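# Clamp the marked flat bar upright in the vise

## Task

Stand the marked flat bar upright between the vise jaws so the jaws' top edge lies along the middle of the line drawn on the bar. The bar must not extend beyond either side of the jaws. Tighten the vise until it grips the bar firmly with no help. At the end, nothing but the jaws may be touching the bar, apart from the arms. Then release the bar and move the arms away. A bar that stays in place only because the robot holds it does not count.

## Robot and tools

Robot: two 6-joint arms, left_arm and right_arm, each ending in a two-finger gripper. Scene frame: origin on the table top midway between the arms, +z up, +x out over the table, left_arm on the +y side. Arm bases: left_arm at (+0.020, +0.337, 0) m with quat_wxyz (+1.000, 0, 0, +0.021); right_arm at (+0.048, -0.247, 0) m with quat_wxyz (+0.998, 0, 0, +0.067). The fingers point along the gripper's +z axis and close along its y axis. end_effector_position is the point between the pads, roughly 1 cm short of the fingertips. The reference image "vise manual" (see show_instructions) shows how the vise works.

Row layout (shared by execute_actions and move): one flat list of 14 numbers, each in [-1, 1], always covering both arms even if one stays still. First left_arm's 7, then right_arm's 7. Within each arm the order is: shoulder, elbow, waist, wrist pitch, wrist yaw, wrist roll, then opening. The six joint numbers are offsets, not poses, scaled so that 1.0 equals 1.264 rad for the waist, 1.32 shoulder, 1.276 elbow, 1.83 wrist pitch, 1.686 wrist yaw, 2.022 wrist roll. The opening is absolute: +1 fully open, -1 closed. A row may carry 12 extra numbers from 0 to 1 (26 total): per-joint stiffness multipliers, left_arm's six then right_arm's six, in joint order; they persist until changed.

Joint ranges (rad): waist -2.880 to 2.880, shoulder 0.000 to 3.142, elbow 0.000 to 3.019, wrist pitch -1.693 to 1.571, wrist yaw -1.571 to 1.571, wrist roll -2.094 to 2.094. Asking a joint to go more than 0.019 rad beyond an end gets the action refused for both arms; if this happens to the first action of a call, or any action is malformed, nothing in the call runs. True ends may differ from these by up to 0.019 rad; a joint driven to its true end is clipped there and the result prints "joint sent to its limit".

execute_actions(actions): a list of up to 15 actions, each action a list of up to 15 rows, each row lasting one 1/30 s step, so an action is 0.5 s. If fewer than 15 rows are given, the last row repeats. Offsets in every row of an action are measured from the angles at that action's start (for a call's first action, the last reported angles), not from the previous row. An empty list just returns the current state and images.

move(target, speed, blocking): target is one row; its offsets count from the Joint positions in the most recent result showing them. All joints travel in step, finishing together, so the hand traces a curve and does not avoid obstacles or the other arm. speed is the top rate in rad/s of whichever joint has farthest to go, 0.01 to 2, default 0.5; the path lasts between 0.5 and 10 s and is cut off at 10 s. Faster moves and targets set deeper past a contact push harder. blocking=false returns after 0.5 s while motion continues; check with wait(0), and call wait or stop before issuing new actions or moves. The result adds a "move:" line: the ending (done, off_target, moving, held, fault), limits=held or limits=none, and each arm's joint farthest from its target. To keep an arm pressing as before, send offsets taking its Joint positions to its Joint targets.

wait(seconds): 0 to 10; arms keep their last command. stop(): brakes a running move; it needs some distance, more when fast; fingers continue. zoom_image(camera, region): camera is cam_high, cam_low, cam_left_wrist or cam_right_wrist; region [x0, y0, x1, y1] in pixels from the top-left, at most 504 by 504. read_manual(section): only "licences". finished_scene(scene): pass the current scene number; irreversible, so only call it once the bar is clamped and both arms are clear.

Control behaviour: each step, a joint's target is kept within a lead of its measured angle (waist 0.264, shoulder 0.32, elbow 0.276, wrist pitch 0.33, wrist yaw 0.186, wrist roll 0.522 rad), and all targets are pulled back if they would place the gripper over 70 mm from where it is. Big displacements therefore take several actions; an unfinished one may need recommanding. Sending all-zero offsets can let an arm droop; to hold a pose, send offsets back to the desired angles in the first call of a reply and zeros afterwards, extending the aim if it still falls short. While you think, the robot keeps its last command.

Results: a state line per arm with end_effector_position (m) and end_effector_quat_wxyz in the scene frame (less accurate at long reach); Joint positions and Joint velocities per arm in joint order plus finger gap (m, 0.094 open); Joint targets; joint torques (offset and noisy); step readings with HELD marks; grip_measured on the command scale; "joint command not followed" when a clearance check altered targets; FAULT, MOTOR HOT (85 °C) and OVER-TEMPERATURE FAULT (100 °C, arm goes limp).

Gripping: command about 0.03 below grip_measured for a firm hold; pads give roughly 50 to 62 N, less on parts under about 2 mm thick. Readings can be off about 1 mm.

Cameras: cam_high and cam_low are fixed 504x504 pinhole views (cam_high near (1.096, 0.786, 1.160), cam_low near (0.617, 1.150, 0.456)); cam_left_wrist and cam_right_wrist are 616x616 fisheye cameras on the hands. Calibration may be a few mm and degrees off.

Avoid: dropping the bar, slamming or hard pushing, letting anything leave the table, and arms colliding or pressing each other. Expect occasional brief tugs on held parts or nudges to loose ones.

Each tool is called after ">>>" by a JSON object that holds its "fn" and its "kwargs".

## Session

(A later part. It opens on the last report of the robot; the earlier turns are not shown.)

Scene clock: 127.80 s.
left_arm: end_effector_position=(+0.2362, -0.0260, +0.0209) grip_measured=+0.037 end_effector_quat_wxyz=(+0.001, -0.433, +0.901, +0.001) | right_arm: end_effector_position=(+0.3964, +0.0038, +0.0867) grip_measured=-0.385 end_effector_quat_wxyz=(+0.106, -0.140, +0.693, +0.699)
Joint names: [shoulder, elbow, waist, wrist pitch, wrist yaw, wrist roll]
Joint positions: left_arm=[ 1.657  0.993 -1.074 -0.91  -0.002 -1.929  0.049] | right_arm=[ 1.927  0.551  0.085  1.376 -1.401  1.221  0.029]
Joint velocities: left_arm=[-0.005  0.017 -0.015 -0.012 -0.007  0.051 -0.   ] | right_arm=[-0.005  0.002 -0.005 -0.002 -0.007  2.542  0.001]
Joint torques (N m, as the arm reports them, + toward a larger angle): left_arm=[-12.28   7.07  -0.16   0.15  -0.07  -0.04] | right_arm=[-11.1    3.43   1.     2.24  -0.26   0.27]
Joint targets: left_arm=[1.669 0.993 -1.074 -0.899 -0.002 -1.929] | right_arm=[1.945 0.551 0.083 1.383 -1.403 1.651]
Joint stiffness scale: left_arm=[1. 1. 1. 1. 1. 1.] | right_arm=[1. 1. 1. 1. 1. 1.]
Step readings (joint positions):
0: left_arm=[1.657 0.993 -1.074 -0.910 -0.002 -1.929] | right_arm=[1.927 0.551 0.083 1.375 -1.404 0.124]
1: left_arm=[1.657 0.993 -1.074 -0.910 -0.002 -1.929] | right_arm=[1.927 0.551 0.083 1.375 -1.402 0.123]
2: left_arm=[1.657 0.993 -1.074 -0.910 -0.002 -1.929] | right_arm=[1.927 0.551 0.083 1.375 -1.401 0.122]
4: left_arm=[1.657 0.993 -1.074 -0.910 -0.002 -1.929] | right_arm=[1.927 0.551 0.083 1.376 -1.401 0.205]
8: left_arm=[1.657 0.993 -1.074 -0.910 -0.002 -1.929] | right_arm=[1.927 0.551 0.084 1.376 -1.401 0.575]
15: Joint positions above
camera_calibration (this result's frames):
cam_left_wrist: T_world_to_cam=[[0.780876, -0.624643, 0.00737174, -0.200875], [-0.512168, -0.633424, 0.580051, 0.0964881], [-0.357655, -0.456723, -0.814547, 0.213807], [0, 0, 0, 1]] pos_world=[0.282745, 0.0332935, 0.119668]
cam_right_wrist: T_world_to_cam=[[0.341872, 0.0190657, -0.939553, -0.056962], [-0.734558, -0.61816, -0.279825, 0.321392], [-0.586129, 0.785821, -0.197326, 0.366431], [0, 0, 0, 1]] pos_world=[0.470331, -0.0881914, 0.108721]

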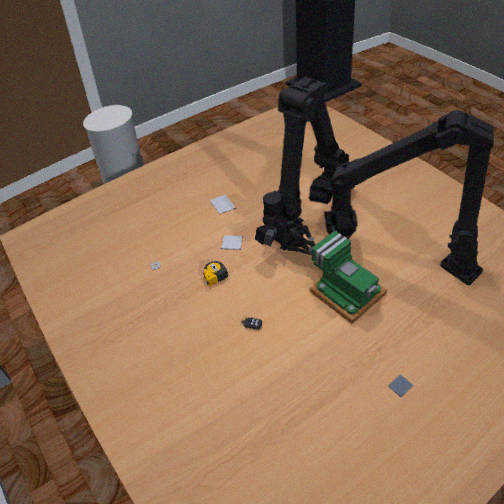

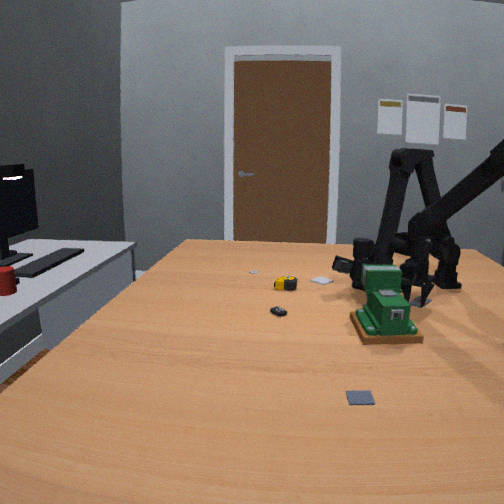

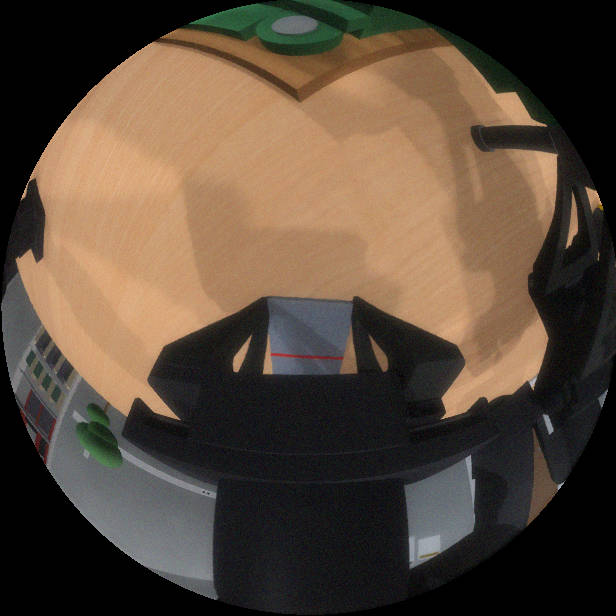

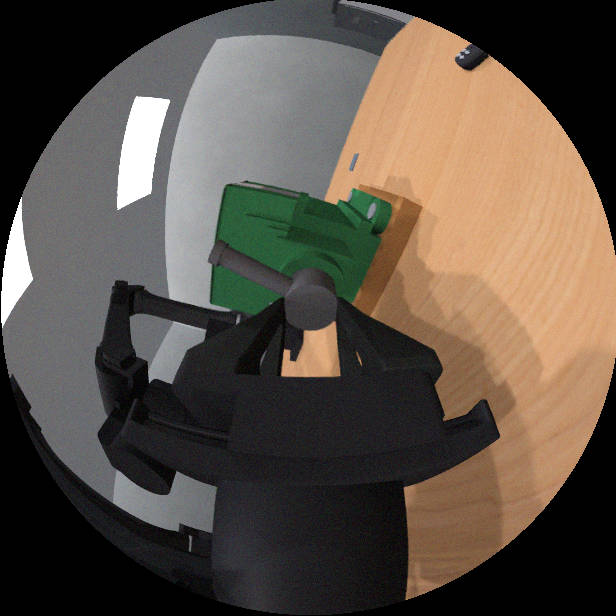

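>>> {"fn": "execute_actions", "kwargs": {"actions": [[[0.009,0,0,0.006,0,0,0.15, 0.013,0,0,0.004,0,0.21,-0.27],[0.009,0,0,0.006,0,0,0.15, 0.013,0,0,0.004,0,0.21,-0.27],[0.009,0,0,0.006,0,0.02,0.15, 0.013,0,0,0.004,0,0.21,-0.27],[0.009,0,0,0.006,0,0.045,0.15, 0.013,0,0.035,0.004,0.008,0.14,-0.27],[0.009,0,0,0.006,0,0.045,0.15, 0.013,0,0.035,0.004,0.008,-0.66,-0.27],[0.009,0,0,0.006,0,0.045,0.15, 0.013,0,0.012,0.004,0.008,-0.66,-0.27],[0.009,0,0,0.006,0,0.045,0.15, 0.013,0,0.012,0.004,0.008,-0.66,-0.27],[0.009,0,0,0.006,0,0.045,0.12, 0.013,0,0.012,0.004,0.008,-0.66,-0.27],[0.009,0,0,0.006,0,0.045,0.1, 0.013,0,0.012,0.004,0.008,-0.66,-0.27],[0.009,0,0,0.006,0,0.045,0.08, 0.013,0,0.012,0.004,0.008,-0.66,-0.27],[0.009,0,0,0.006,0,0.045,0.06, 0.013,0,0.012,0.004,0.008,-0.66,-0.27],[0.009,0,0,0.006,0,0.045,0.04, 0.013,0,0.012,0.004,0.008,-0.66,-0.27],[0.009,0,0,0.006,0,0.045,0.02, 0.013,0,0.012,0.004,0.008,-0.66,-0.27],[0.009,0,0,0.006,0,0.045,0.0, 0.013,0,0.012,0.004,0.008,-0.66,-0.27]]]}}

>>> {"fn": "zoom_image", "kwargs": {"camera": "cam_left_wrist", "region": [220, 270, 400, 390]}}

Scene clock: 132.23 s.
left_arm: end_effector_position=(+0.2363, -0.0260, +0.0209) grip_measured=+0.027 end_effector_quat_wxyz=(+0.001, -0.398, +0.917, +0.002) | right_arm: end_effector_position=(+0.3947, +0.0096, +0.0866) grip_measured=-0.271 end_effector_quat_wxyz=(+0.328, -0.359, +0.609, +0.626)
Joint names: [shoulder, elbow, waist, wrist pitch, wrist yaw, wrist roll]
Joint positions: left_arm=[ 1.657  0.993 -1.074 -0.91  -0.002 -1.852  0.048] | right_arm=[ 1.928  0.551  0.101  1.376 -1.386  0.555  0.034]
Joint velocities: left_arm=[ 0.005  0.002 -0.015 -0.017 -0.037 -0.007  0.   ] | right_arm=[ 0.005 -0.007 -0.005  0.002  0.051 -2.791 -0.001]
Joint torques (N m, as the arm reports them, + toward a larger angle): left_arm=[-11.54   7.04  -0.09   0.16   0.04   0.07] | right_arm=[-10.92   3.37   0.76   2.09  -0.21  -0.21]
Joint targets: left_arm=[1.669 0.993 -1.074 -0.899 -0.002 -1.837] | right_arm=[1.945 0.551 0.100 1.383 -1.387 0.129]
Joint stiffness scale: left_arm=[1. 1. 1. 1. 1. 1.] | right_arm=[1. 1. 1. 1. 1. 1.]
Step readings (joint positions):
0: left_arm=[1.657 0.993 -1.074 -0.910 -0.002 -1.929] | right_arm=[1.927 0.551 0.085 1.376 -1.401 1.615]
1: left_arm=[1.657 0.993 -1.074 -0.910 -0.002 -1.929] | right_arm=[1.927 0.551 0.085 1.376 -1.401 1.616]
2: left_arm=[1.657 0.993 -1.074 -0.910 -0.002 -1.929] | right_arm=[1.927 0.551 0.085 1.376 -1.401 1.619]
4: left_arm=[1.657 0.993 -1.074 -0.910 -0.002 -1.911] | right_arm=[1.927 0.551 0.088 1.376 -1.395 1.606]
8: left_arm=[1.657 0.993 -1.074 -0.910 -0.002 -1.873] | right_arm=[1.927 0.551 0.101 1.376 -1.390 1.233]
15: Joint positions above
camera_calibration (this result's frames):
cam_left_wrist: T_world_to_cam=[[0.730732, -0.682626, 0.00725987, -0.190557], [-0.559223, -0.592466, 0.579874, 0.108724], [-0.391536, -0.427793, -0.814674, 0.222602], [0, 0, 0, 1]] pos_world=[0.287203, 0.0295636, 0.119685]
cam_right_wrist: T_world_to_cam=[[0.848354, 0.0452288, -0.527494, -0.292453], [-0.397929, -0.602714, -0.691656, 0.226347], [-0.349211, 0.796674, -0.493317, 0.292839], [0, 0, 0, 1]] pos_world=[0.440436, -0.0836471, 0.146749]

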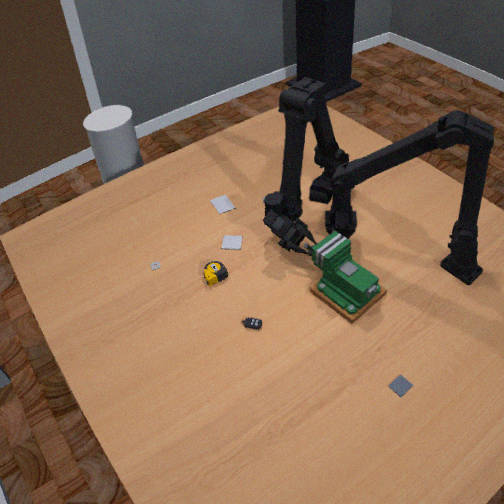

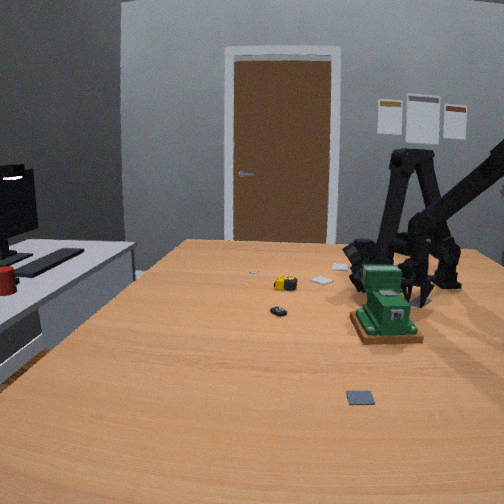

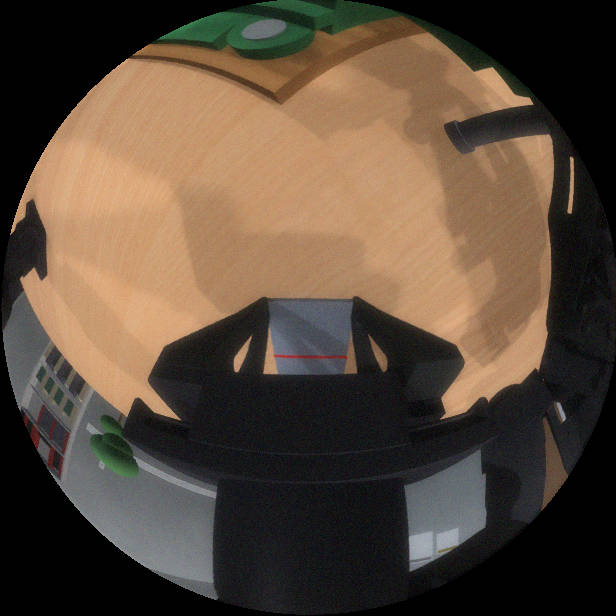

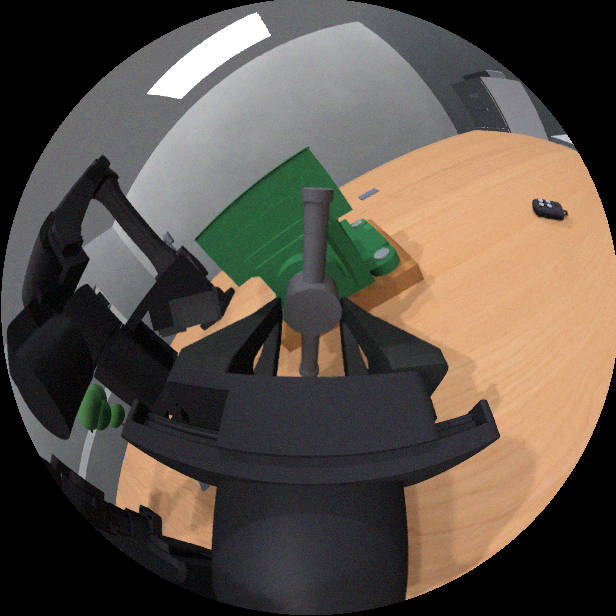

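Region (220, 270, 400, 390) of cam_left_wrist's 616x616 image, scaled by 2.800, with more detail than that image has.

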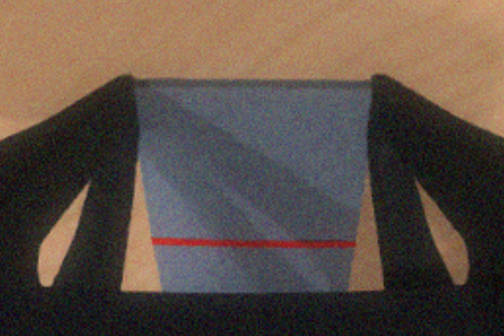

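>>> {"fn": "move", "kwargs": {"target": [-0.39,0,0.237,-0.158,0,0,-0.005, 0.013,0,0,0.004,0,0.576,-0.42], "speed": 1.6}}

Scene clock: 157.47 s.
left_arm: end_effector_position=(+0.2847, +0.0926, +0.2036) grip_measured=+0.027 end_effector_quat_wxyz=(+0.032, -0.521, +0.846, -0.110) | right_arm: end_effector_position=(+0.3951, +0.0103, +0.0868) grip_measured=-0.374 end_effector_quat_wxyz=(-0.055, +0.022, +0.707, +0.705)
Joint names: [shoulder, elbow, waist, wrist pitch, wrist yaw, wrist roll]
Joint positions: left_arm=[ 1.145  0.986 -0.786 -1.182 -0.002 -1.847  0.048] | right_arm=[ 1.928  0.551  0.103  1.378 -1.381  1.682  0.029]
Joint velocities: left_arm=[-0.005 -0.017 -0.005  0.002 -0.007 -0.007  0.001] | right_arm=[-0.015  0.002 -0.005 -0.002  0.007 -0.037  0.   ]
Joint torques (N m, as the arm reports them, + toward a larger angle): left_arm=[-8.34  9.85  0.71 -0.53  0.02 -0.03] | right_arm=[-11.09   3.42   0.46   2.14  -0.34   0.24]
Joint targets: left_arm=[1.142 0.994 -0.775 -1.199 -0.002 -1.852] | right_arm=[1.945 0.551 0.101 1.383 -1.387 1.719]
Joint stiffness scale: left_arm=[1. 1. 1. 1. 1. 1.] | right_arm=[1. 1. 1. 1. 1. 1.]
move: off_target (right_arm); limits=none; left_arm: farthest joint: the wrist pitch, 0.017 radians from its target (0.289 radians at the start); right_arm: farthest joint: the wrist roll, 0.037 radians from its target (1.572 radians at the start)
camera_calibration (this result's frames):
cam_left_wrist: T_world_to_cam=[[0.872231, -0.432401, 0.228563, -0.254866], [-0.473756, -0.630837, 0.614491, 0.0723157], [-0.121521, -0.644262, -0.755089, 0.372216], [0, 0, 0, 1]] pos_world=[0.301794, 0.175219, 0.294872]
cam_right_wrist: T_world_to_cam=[[-0.110035, -0.00233198, -0.993925, 0.126934], [-0.780334, -0.619163, 0.0878417, 0.310723], [-0.615606, 0.785259, 0.06631, 0.349349], [0, 0, 0, 1]] pos_world=[0.471496, -0.0816453, 0.0757034]

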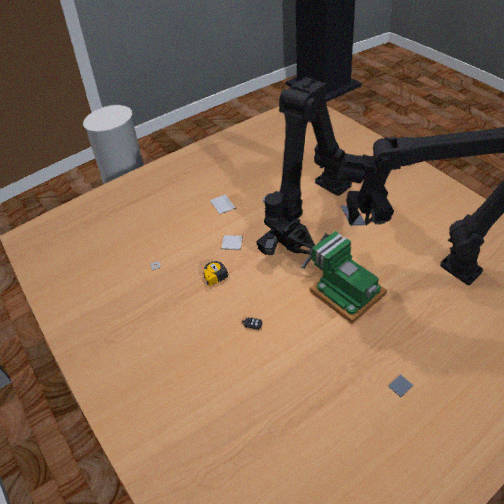

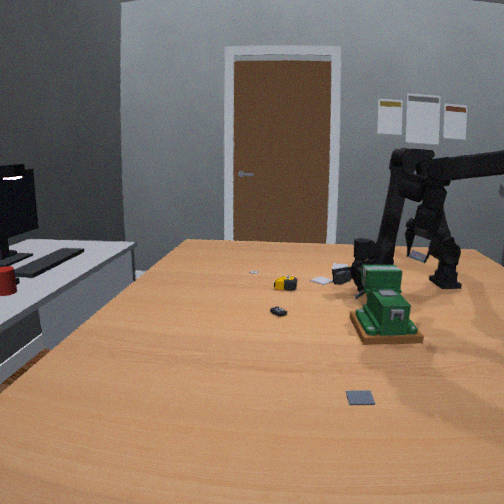

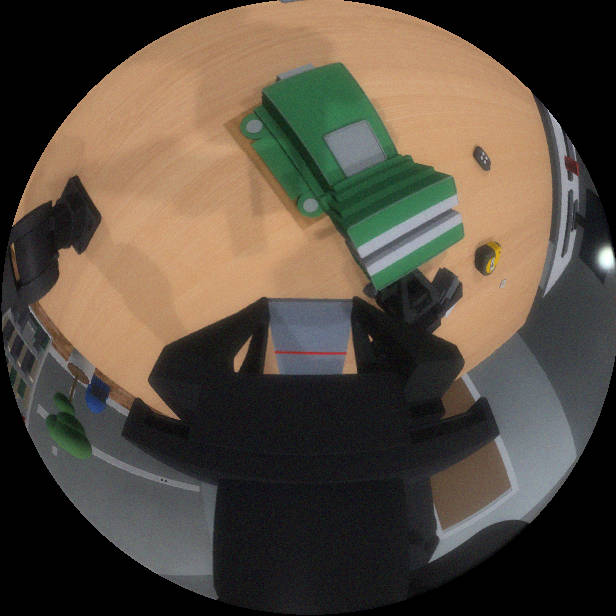

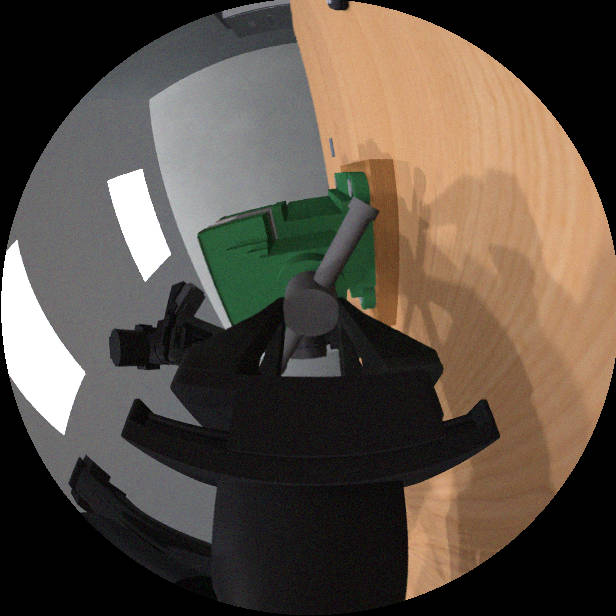

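>>> {"fn": "zoom_image", "kwargs": {"camera": "cam_left_wrist", "region": [320, 150, 480, 310]}}

Region (320, 150, 480, 310) of cam_left_wrist's 616x616 image, scaled by 3.150, with more detail than that image has.

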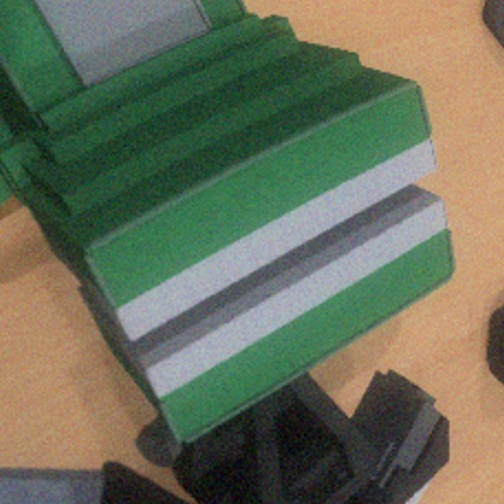

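>>> {"fn": "execute_actions", "kwargs": {"actions": [[[0.001,-0.001,0.002,0.004,0.003,0,-0.005, 0.013,0,0,0.004,0,0,-0.27],[0.001,-0.003,0.005,0.011,0.008,0,-0.005, 0.013,0,-0.03,0.004,-0.005,0,-0.27],[0.003,-0.006,0.009,0.021,0.016,0,-0.005, 0.013,0,-0.02,0.004,-0.005,0,-0.27],[0.004,-0.009,0.014,0.034,0.026,0,-0.005, 0.013,0,-0.0065,0.004,-0.005,-0.07,-0.27],[0.006,-0.013,0.02,0.048,0.037,0,-0.005, 0.013,0,-0.0065,0.004,-0.005,-0.89,-0.27],[0.008,-0.018,0.027,0.065,0.05,0,-0.005, 0.013,0,-0.0065,0.004,-0.005,-0.89,-0.27],[0.011,-0.023,0.035,0.083,0.064,0,-0.005, 0.013,0,-0.0065,0.004,-0.005,-0.89,-0.27],[0.013,-0.028,0.043,0.103,0.079,0,-0.005, 0.013,0,-0.0065,0.004,-0.005,-0.89,-0.27],[0.016,-0.035,0.052,0.125,0.096,0,-0.005, 0.013,0,-0.0065,0.004,-0.005,-0.89,-0.27],[0.019,-0.041,0.061,0.147,0.113,0,-0.005, 0.013,0,-0.0065,0.004,-0.005,-0.89,-0.27],[0.022,-0.047,0.071,0.171,0.131,0,-0.005, 0.013,0,-0.0065,0.004,-0.005,-0.89,-0.27],[0.025,-0.055,0.082,0.197,0.151,0,-0.005, 0.013,0,-0.0065,0.004,-0.005,-0.89,-0.27],[0.028,-0.062,0.094,0.224,0.172,0,-0.005, 0.013,0,-0.0065,0.004,-0.005,-0.89,-0.27],[0.032,-0.07,0.105,0.252,0.194,0,-0.005, 0.013,0,-0.0065,0.004,-0.005,-0.89,-0.27],[0.036,-0.078,0.118,0.281,0.216,0,-0.005, 0.013,0,-0.0065,0.004,-0.005,-0.89,-0.27]],
[[0.015,-0.033,0.05,0.12,0.092,0.012,-0.005, 0.013,0,0,0.004,0,-0.03,-0.42],[0.019,-0.042,0.063,0.15,0.115,0.024,-0.005, 0.013,0,0,0.004,0,-0.03,-0.42],[0.023,-0.05,0.075,0.179,0.137,0.036,-0.005, 0.013,0,0,0.004,0,0.03,-0.42],[0.026,-0.058,0.087,0.208,0.16,0.048,-0.005, 0.013,0,0,0.004,0,0.58,-0.42],[0.03,-0.066,0.1,0.238,0.183,0.06,-0.005, 0.013,0,0,0.004,0,0.58,-0.42],[0.034,-0.074,0.112,0.267,0.205,0.072,-0.005, 0.013,0,0,0.004,0,0.58,-0.42],[0.037,-0.082,0.124,0.296,0.227,0.084,-0.005, 0.013,0,0,0.004,0,0.58,-0.42],[0.041,-0.09,0.136,0.326,0.25,0.096,-0.005, 0.013,0,0,0.004,0,0.58,-0.42],[0.045,-0.099,0.149,0.356,0.273,0.108,-0.005, 0.013,0,0,0.004,0,0.58,-0.42],[0.049,-0.107,0.161,0.385,0.295,0.12,-0.005, 0.013,0,0,0.004,0,0.58,-0.42],[0.052,-0.115,0.173,0.414,0.318,0.132,-0.005, 0.013,0,0,0.004,0,0.58,-0.42],[0.056,-0.123,0.186,0.444,0.341,0.144,-0.005, 0.013,0,0,0.004,0,0.58,-0.42],[0.06,-0.131,0.198,0.473,0.363,0.156,-0.005, 0.013,0,0,0.004,0,0.58,-0.42],[0.064,-0.14,0.21,0.503,0.386,0.168,-0.005, 0.013,0,0,0.004,0,0.58,-0.42],[0.067,-0.148,0.223,0.533,0.409,0.18,-0.005, 0.013,0,0,0.004,0,0.58,-0.42]],
[[0.016,-0.036,0.054,0.13,0.099,0.06,-0.005, 0.013,0,0,0.004,0,0.02,-0.27],[0.02,-0.044,0.066,0.158,0.121,0.085,-0.005, 0.013,0,0,0.004,0,0.02,-0.27],[0.023,-0.051,0.077,0.185,0.142,0.11,-0.005, 0.013,0,0,0.004,0,0.02,-0.27],[0.027,-0.059,0.088,0.211,0.162,0.14,-0.005, 0.013,0,0,0.004,0,-0.07,-0.27],[0.03,-0.065,0.098,0.235,0.18,0.17,-0.005, 0.013,0,0,0.004,0,-0.85,-0.27],[0.033,-0.071,0.108,0.257,0.197,0.2,-0.005, 0.013,0,0,0.004,0,-0.85,-0.27],[0.035,-0.078,0.117,0.279,0.214,0.23,-0.005, 0.013,0,0,0.004,0,-0.85,-0.27],[0.038,-0.083,0.125,0.298,0.229,0.26,-0.005, 0.013,0,0,0.004,0,-0.85,-0.27],[0.04,-0.088,0.132,0.317,0.243,0.29,-0.005, 0.013,0,0,0.004,0,-0.85,-0.27],[0.042,-0.093,0.139,0.334,0.256,0.32,-0.005, 0.013,0,0,0.004,0,-0.85,-0.27],[0.044,-0.097,0.145,0.348,0.267,0.35,-0.005, 0.013,0,0,0.004,0,-0.85,-0.27],[0.046,-0.1,0.151,0.361,0.277,0.38,-0.005, 0.013,0,0,0.004,0,-0.85,-0.27],[0.047,-0.103,0.155,0.371,0.284,0.41,-0.005, 0.013,0,0,0.004,0,-0.85,-0.27],[0.048,-0.105,0.158,0.378,0.29,0.44,-0.005, 0.013,0,0,0.004,0,-0.85,-0.27],[0.048,-0.106,0.16,0.382,0.293,0.47,-0.005, 0.013,0,0,0.004,0,-0.85,-0.27]]]}}

Scene clock: 181.37 s.
left_arm: end_effector_position=(+0.3426, +0.0923, +0.2629) grip_measured=+0.027 end_effector_quat_wxyz=(+0.196, +0.265, +0.656, -0.679) | right_arm: end_effector_position=(+0.3969, +0.0066, +0.0872) grip_measured=-0.271 end_effector_quat_wxyz=(+0.347, -0.372, +0.601, +0.616)
Joint names: [shoulder, elbow, waist, wrist pitch, wrist yaw, wrist roll]
Joint positions: left_arm=[ 1.295  0.587 -0.253  0.688  1.464 -0.886  0.048] | right_arm=[ 1.928  0.551  0.092  1.382 -1.386  0.508  0.034]
Joint velocities: left_arm=[ 0.005 -0.071  0.112  0.462  0.242  1.604 -0.001] | right_arm=[ 0.005  0.017  0.005  0.007 -0.066 -2.777 -0.   ]
Joint torques (N m, as the arm reports them, + toward a larger angle): left_arm=[-6.21  8.29  0.62  1.64  0.26 -0.05] | right_arm=[-11.06   3.31   0.69   2.26  -0.12  -0.22]
Joint targets: left_arm=[1.307 0.587 -0.235 0.744 1.473 -0.636] | right_arm=[1.945 0.551 0.092 1.389 -1.387 0.084]
Joint stiffness scale: left_arm=[1. 1. 1. 1. 1. 1.] | right_arm=[1. 1. 1. 1. 1. 1.]
Step readings (joint positions; steps 1 to 15: 1st action; 16 to 30: 2nd action; 31 to 45: 3rd action):
0: left_arm=[1.145 0.986 -0.786 -1.182 -0.002 -1.847] | right_arm=[1.928 0.551 0.103 1.378 -1.381 1.683]
1: left_arm=[1.145 0.985 -0.786 -1.182 -0.002 -1.847] | right_arm=[1.928 0.551 0.103 1.378 -1.381 1.683]
2: left_arm=[1.145 0.984 -0.786 -1.182 0.002 -1.847] | right_arm=[1.928 0.551 0.100 1.378 -1.384 1.683]
4: left_arm=[1.145 0.978 -0.785 -1.171 0.025 -1.847] | right_arm=[1.928 0.551 0.094 1.378 -1.386 1.664]
8: left_arm=[1.146 0.954 -0.770 -1.082 0.107 -1.847] | right_arm=[1.928 0.551 0.093 1.378 -1.388 1.290]
15: left_arm=[1.172 0.898 -0.679 -0.793 0.326 -1.847] | right_arm=[1.928 0.551 0.091 1.378 -1.388 0.612]
16: left_arm=[1.177 0.884 -0.661 -0.734 0.400 -1.844] | right_arm=[1.928 0.551 0.091 1.379 -1.389 0.586]
17: left_arm=[1.182 0.868 -0.644 -0.668 0.469 -1.837] | right_arm=[1.928 0.551 0.091 1.380 -1.390 0.585]
19: left_arm=[1.191 0.838 -0.612 -0.550 0.557 -1.814] | right_arm=[1.928 0.551 0.091 1.382 -1.389 0.669]
23: left_arm=[1.211 0.791 -0.547 -0.334 0.710 -1.742] | right_arm=[1.928 0.551 0.091 1.382 -1.388 1.038]
30: left_arm=[1.243 0.723 -0.438 0.046 0.979 -1.586] | right_arm=[1.928 0.551 0.092 1.382 -1.387 1.569]
31: left_arm=[1.249 0.710 -0.419 0.110 1.058 -1.563] | right_arm=[1.928 0.551 0.092 1.382 -1.386 1.580]
32: left_arm=[1.253 0.695 -0.401 0.180 1.129 -1.536] | right_arm=[1.928 0.551 0.092 1.382 -1.386 1.583]
34: left_arm=[1.260 0.665 -0.366 0.298 1.217 -1.467] | right_arm=[1.928 0.551 0.092 1.382 -1.386 1.564]
38: left_arm=[1.277 0.624 -0.307 0.483 1.338 -1.281] | right_arm=[1.928 0.551 0.092 1.382 -1.386 1.189]
45: Joint positions above
camera_calibration (this result's frames):
cam_left_wrist: T_world_to_cam=[[-0.612831, 0.0711596, 0.787003, -0.00355558], [-0.572798, 0.646091, -0.50445, 0.27339], [-0.544372, -0.759936, -0.355184, 0.474259], [0, 0, 0, 1]] pos_world=[0.412591, 0.184025, 0.309159]
cam_right_wrist: T_world_to_cam=[[0.874839, 0.0393847, -0.482811, -0.308261], [-0.366886, -0.596943, -0.713481, 0.215355], [-0.316311, 0.801317, -0.507779, 0.284523], [0, 0, 0, 1]] pos_world=[0.438687, -0.0872976, 0.149294]

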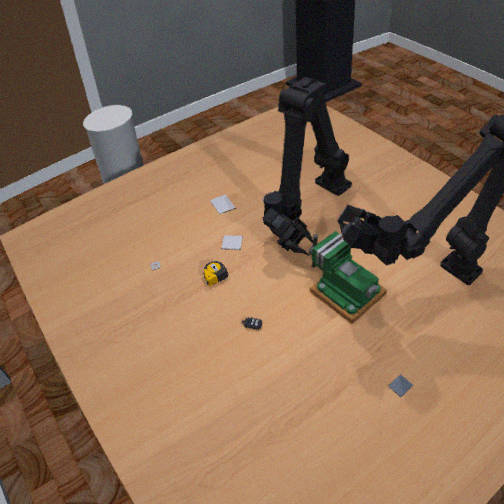

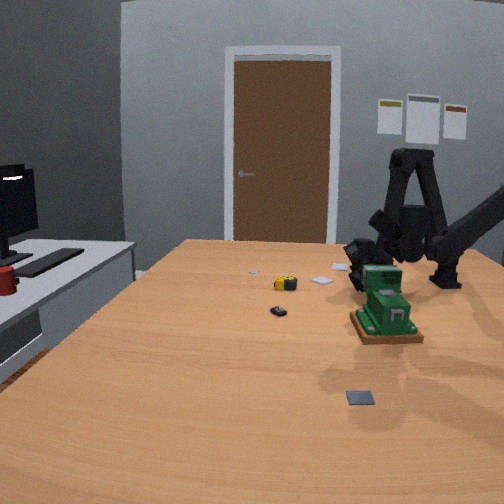

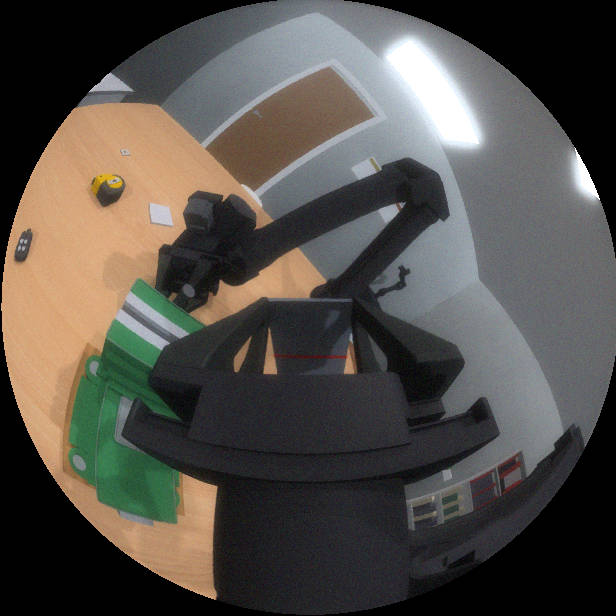

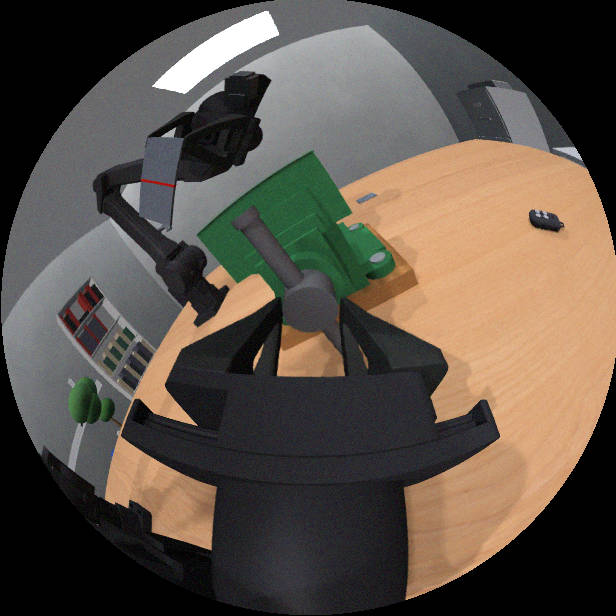

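>>> {"fn": "execute_actions", "kwargs": {"actions": [[[0.012,0.01,0.005,0.025,-0.01,0.14,-0.005, 0.013,0,0,0.004,0,-0.21,-0.42],[0.016,0.02,0,0.025,-0.02,0.17,-0.005, 0.013,0,0,0.004,0,-0.21,-0.42],[0.02,0.03,-0.007,0.02,-0.035,0.2,-0.005, 0.013,0,0,0.004,0,-0.16,-0.42],[0.025,0.04,-0.007,0.02,-0.05,0.24,-0.005, 0.013,0,0,0.004,0,0.635,-0.42],[0.03,0.047,-0.007,0.02,-0.065,0.28,-0.005, 0.013,0,0,0.004,0,0.635,-0.42],[0.035,0.047,-0.007,0.02,-0.08,0.32,-0.005, 0.013,0,0,0.004,0,0.635,-0.42],[0.04,0.047,-0.007,0.02,-0.09,0.36,-0.005, 0.013,0,0,0.004,0,0.635,-0.42],[0.045,0.047,-0.007,0.02,-0.099,0.39,-0.005, 0.013,0,0,0.004,0,0.635,-0.42],[0.045,0.047,-0.007,0.02,-0.099,0.42,-0.005, 0.013,0,0,0.004,0,0.635,-0.42],[0.045,0.047,-0.007,0.02,-0.099,0.445,-0.005, 0.013,0,0,0.004,0,0.635,-0.42]]]}}

Scene clock: 186.37 s.
left_arm: end_effector_position=(+0.3833, +0.0912, +0.2515) grip_measured=+0.027 end_effector_quat_wxyz=(+0.490, +0.458, +0.542, -0.506) | right_arm: end_effector_position=(+0.3967, +0.0070, +0.0872) grip_measured=-0.384 end_effector_quat_wxyz=(+0.119, -0.148, +0.691, +0.697)
Joint names: [shoulder, elbow, waist, wrist pitch, wrist yaw, wrist roll]
Joint positions: left_arm=[ 1.351  0.603 -0.247  0.717  1.298 -0.071  0.048] | right_arm=[ 1.928  0.551  0.093  1.382 -1.386  1.197  0.029]
Joint velocities: left_arm=[ 0.005  0.022 -0.015 -0.002  0.007  0.491  0.   ] | right_arm=[-0.015 -0.017  0.005  0.017 -0.022  2.645 -0.   ]
Joint torques (N m, as the arm reports them, + toward a larger angle): left_arm=[-8.12 10.91 -0.21  0.84  0.09  0.  ] | right_arm=[-10.99   3.43   0.32   2.22  -0.11   0.25]
Joint targets: left_arm=[1.355 0.647 -0.261 0.725 1.296 0.014] | right_arm=[1.945 0.551 0.092 1.389 -1.387 1.627]
Joint stiffness scale: left_arm=[1. 1. 1. 1. 1. 1.] | right_arm=[1. 1. 1. 1. 1. 1.]
Step readings (joint positions):
0: left_arm=[1.296 0.584 -0.246 0.717 1.470 -0.640] | right_arm=[1.928 0.551 0.092 1.382 -1.386 0.100]
1: left_arm=[1.296 0.584 -0.246 0.717 1.461 -0.635] | right_arm=[1.928 0.551 0.092 1.382 -1.389 0.099]
2: left_arm=[1.297 0.584 -0.246 0.717 1.446 -0.621] | right_arm=[1.928 0.551 0.092 1.382 -1.389 0.099]
4: left_arm=[1.302 0.584 -0.247 0.717 1.403 -0.562] | right_arm=[1.928 0.551 0.092 1.382 -1.388 0.182]
8: left_arm=[1.330 0.597 -0.247 0.717 1.313 -0.351] | right_arm=[1.928 0.551 0.093 1.382 -1.388 0.552]
15: Joint positions above
camera_calibration (this result's frames):
cam_left_wrist: T_world_to_cam=[[-0.993288, -0.0582367, 0.099942, 0.360924], [-0.115111, 0.582627, -0.804547, 0.197448], [-0.0113747, -0.810651, -0.58542, 0.349828], [0, 0, 0, 1]] pos_world=[0.385209, 0.189569, 0.32758]
cam_right_wrist: T_world_to_cam=[[0.369626, 0.0191265, -0.928984, -0.0685962], [-0.729703, -0.612985, -0.302956, 0.323789], [-0.575248, 0.789863, -0.212619, 0.361215], [0, 0, 0, 1]] pos_world=[0.469412, -0.0855202, 0.11117]

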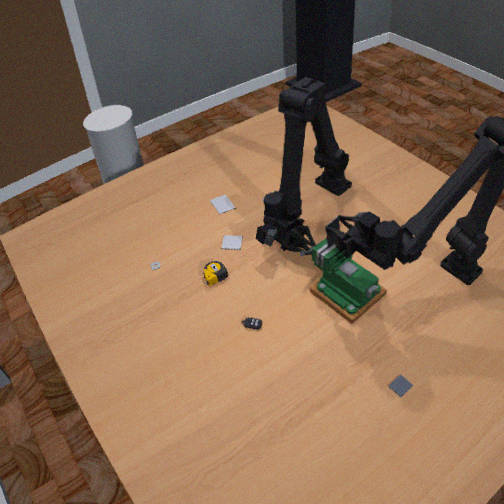

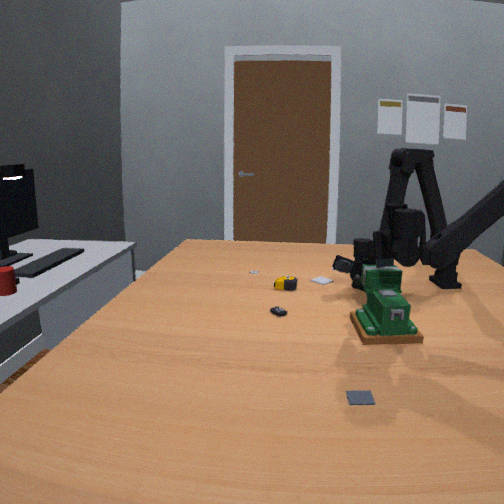

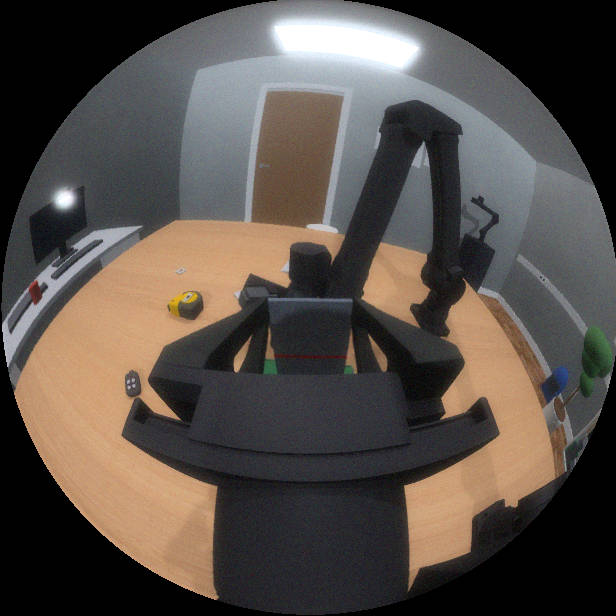

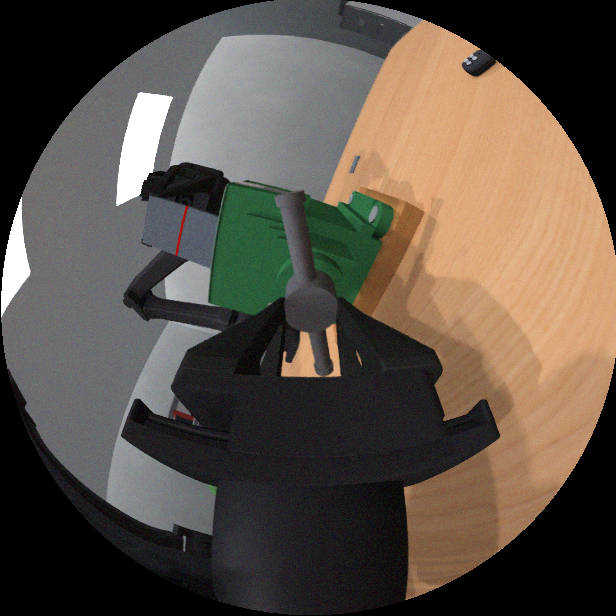

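>>> {"fn": "zoom_image", "kwargs": {"camera": "cam_high", "region": [290, 200, 390, 300]}}

>>> {"fn": "zoom_image", "kwargs": {"camera": "cam_right_wrist", "region": [120, 150, 300, 330]}}

Region (290, 200, 390, 300) of cam_high's 504x504 image, scaled by 5.040, with more detail than that image has.

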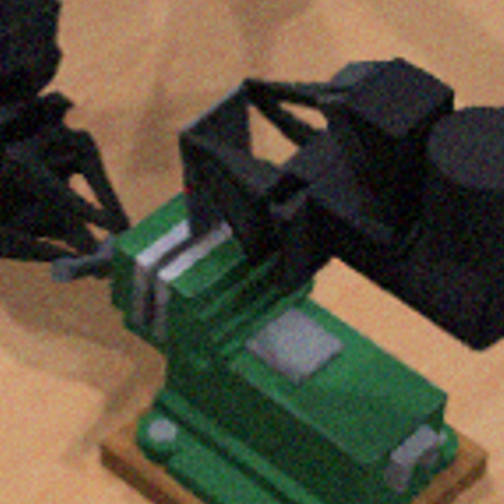

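Region (120, 150, 300, 330) of cam_right_wrist's 616x616 image, scaled by 2.800, with more detail than that image has.

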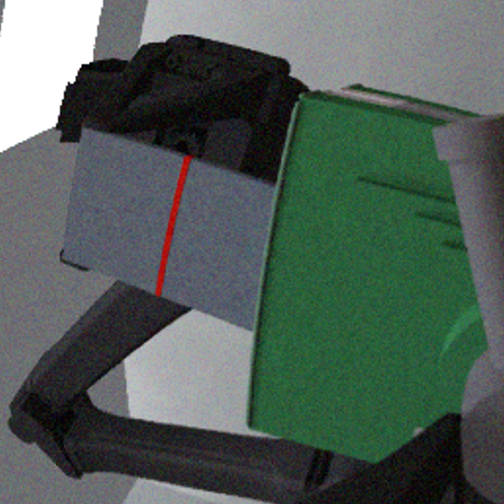

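>>> {"fn": "execute_actions", "kwargs": {"actions": [[[0.003,0,-0.03,0.015,0,0.042,-0.005, 0.013,0,0,0.004,0,0.21,-0.27],[0.005,-0.003,-0.006,0.025,0,0.042,-0.005, 0.013,0,0,0.004,0,0.21,-0.27],[0.008,-0.006,-0.006,0.03,0,0.042,-0.005, 0.013,0,0.03,0.004,0.004,0.21,-0.27],[0.012,-0.008,-0.006,0.033,0,0.042,-0.005, 0.013,0,0.006,0.004,0.004,0.14,-0.27],[0.015,-0.01,-0.006,0.036,0,0.042,-0.005, 0.013,0,0.006,0.004,0.004,-0.65,-0.27],[0.018,-0.011,-0.006,0.039,0,0.042,-0.005, 0.013,0,0.006,0.004,0.004,-0.65,-0.27],[0.022,-0.012,-0.006,0.042,0,0.042,-0.005, 0.013,0,0.006,0.004,0.004,-0.65,-0.27],[0.025,-0.013,-0.006,0.045,0,0.042,-0.005, 0.013,0,0.006,0.004,0.004,-0.65,-0.27],[0.028,-0.014,-0.006,0.048,0,0.042,-0.005, 0.013,0,0.006,0.004,0.004,-0.65,-0.27],[0.032,-0.015,-0.006,0.051,0,0.042,-0.005, 0.013,0,0.006,0.004,0.004,-0.65,-0.27],[0.035,-0.016,-0.006,0.054,0,0.042,-0.005, 0.013,0,0.006,0.004,0.004,-0.65,-0.27],[0.038,-0.017,-0.006,0.056,0,0.042,-0.005, 0.013,0,0.006,0.004,0.004,-0.65,-0.27],[0.041,-0.018,-0.006,0.058,0,0.042,-0.005, 0.013,0,0.006,0.004,0.004,-0.65,-0.27],[0.043,-0.019,-0.006,0.06,0,0.042,-0.005, 0.013,0,0.006,0.004,0.004,-0.65,-0.27],[0.045,-0.019,-0.006,0.06,0,0.042,-0.005, 0.013,0,0.006,0.004,0.004,-0.65,-0.27]]]}}

>>> {"fn": "zoom_image", "kwargs": {"camera": "cam_high", "region": [300, 210, 370, 280]}}

Scene clock: 194.37 s.
left_arm: end_effector_position=(+0.3807, +0.0904, +0.2328) grip_measured=+0.027 end_effector_quat_wxyz=(+0.509, +0.481, +0.522, -0.487) | right_arm: end_effector_position=(+0.3960, +0.0091, +0.0872) grip_measured=-0.271 end_effector_quat_wxyz=(+0.341, -0.367, +0.604, +0.620)
Joint names: [shoulder, elbow, waist, wrist pitch, wrist yaw, wrist roll]
Joint positions: left_arm=[ 1.396  0.577 -0.251  0.791  1.298  0.007  0.048] | right_arm=[ 1.928  0.551  0.099  1.382 -1.381  0.528  0.034]
Joint velocities: left_arm=[ 0.093 -0.051 -0.005  0.071 -0.022  0.007 -0.   ] | right_arm=[ 0.005 -0.012 -0.005 -0.007  0.007 -2.835  0.001]
Joint torques (N m, as the arm reports them, + toward a larger angle): left_arm=[-7.81  7.89  0.03  2.24  0.1   0.04] | right_arm=[-11.05   3.29   0.65   2.31   0.    -0.2 ]
Joint targets: left_arm=[1.410 0.579 -0.255 0.826 1.298 0.014] | right_arm=[1.945 0.551 0.101 1.389 -1.379 0.104]
Joint stiffness scale: left_arm=[1. 1. 1. 1. 1. 1.] | right_arm=[1. 1. 1. 1. 1. 1.]
Step readings (joint positions):
0: left_arm=[1.351 0.603 -0.247 0.717 1.298 0.007] | right_arm=[1.928 0.551 0.094 1.382 -1.386 1.591]
1: left_arm=[1.351 0.603 -0.249 0.717 1.298 0.007] | right_arm=[1.928 0.551 0.094 1.382 -1.386 1.591]
2: left_arm=[1.351 0.602 -0.250 0.719 1.298 0.007] | right_arm=[1.928 0.551 0.094 1.382 -1.386 1.595]
4: left_arm=[1.351 0.597 -0.251 0.734 1.298 0.007] | right_arm=[1.928 0.551 0.098 1.382 -1.382 1.582]
8: left_arm=[1.360 0.587 -0.251 0.759 1.298 0.007] | right_arm=[1.928 0.551 0.099 1.382 -1.381 1.209]
15: Joint positions above
camera_calibration (this result's frames):
cam_left_wrist: T_world_to_cam=[[-0.99832, -0.0544812, 0.0197141, 0.380366], [-0.0479776, 0.586611, -0.808447, 0.157554], [0.0324807, -0.808034, -0.588239, 0.321848], [0, 0, 0, 1]] pos_world=[0.376832, 0.188364, 0.309199]
cam_right_wrist: T_world_to_cam=[[0.865204, 0.040703, -0.499766, -0.302247], [-0.37954, -0.598179, -0.705784, 0.220931], [-0.327677, 0.800328, -0.502099, 0.286209], [0, 0, 0, 1]] pos_world=[0.439141, -0.0846025, 0.148582]

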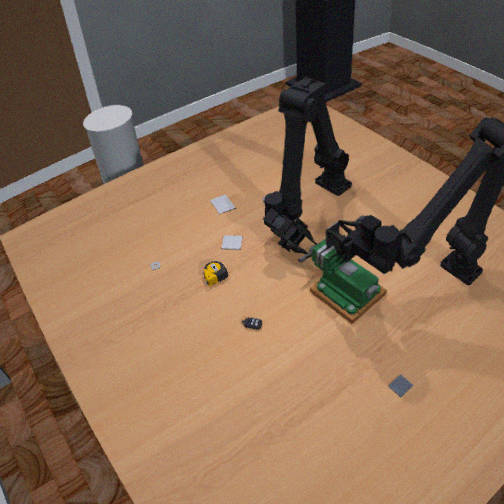

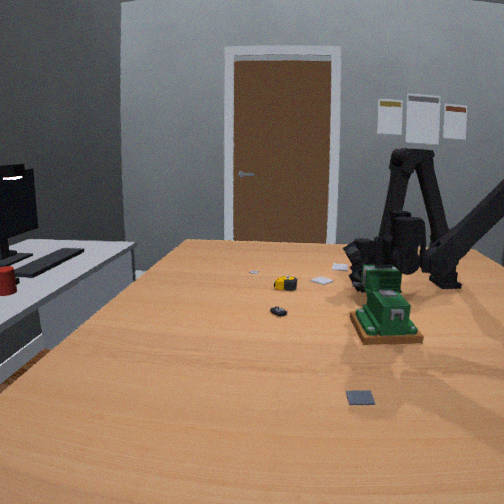

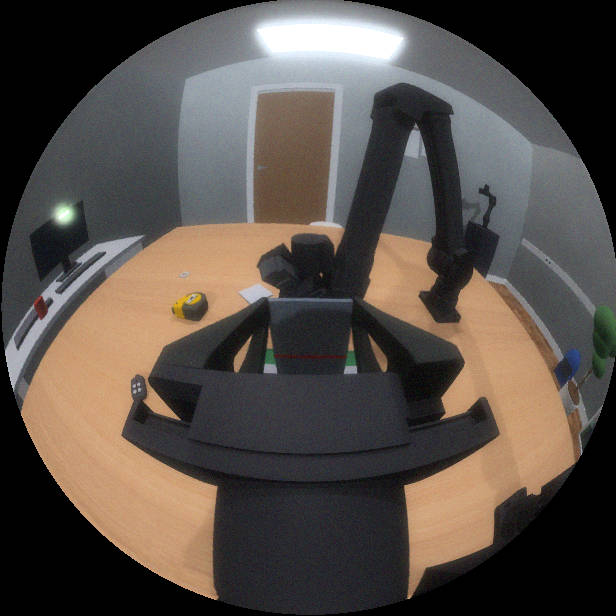

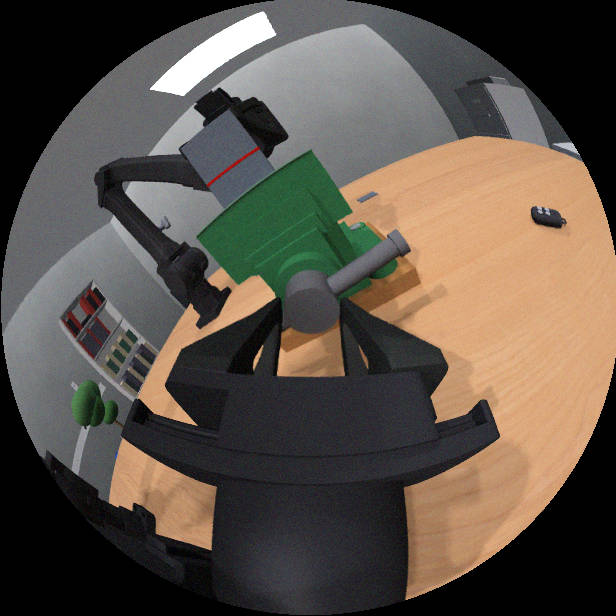

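Region (300, 210, 370, 280) of cam_high's 504x504 image, scaled by 7.200, with more detail than that image has.

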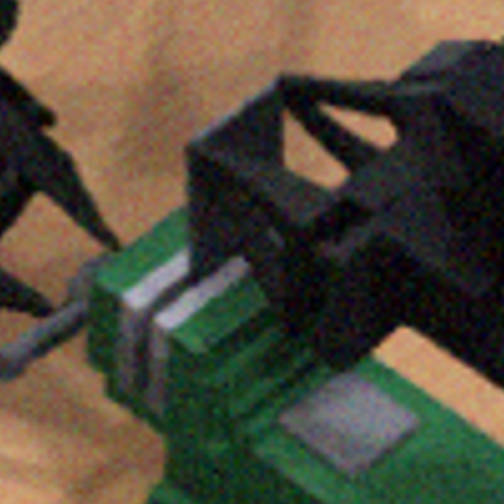

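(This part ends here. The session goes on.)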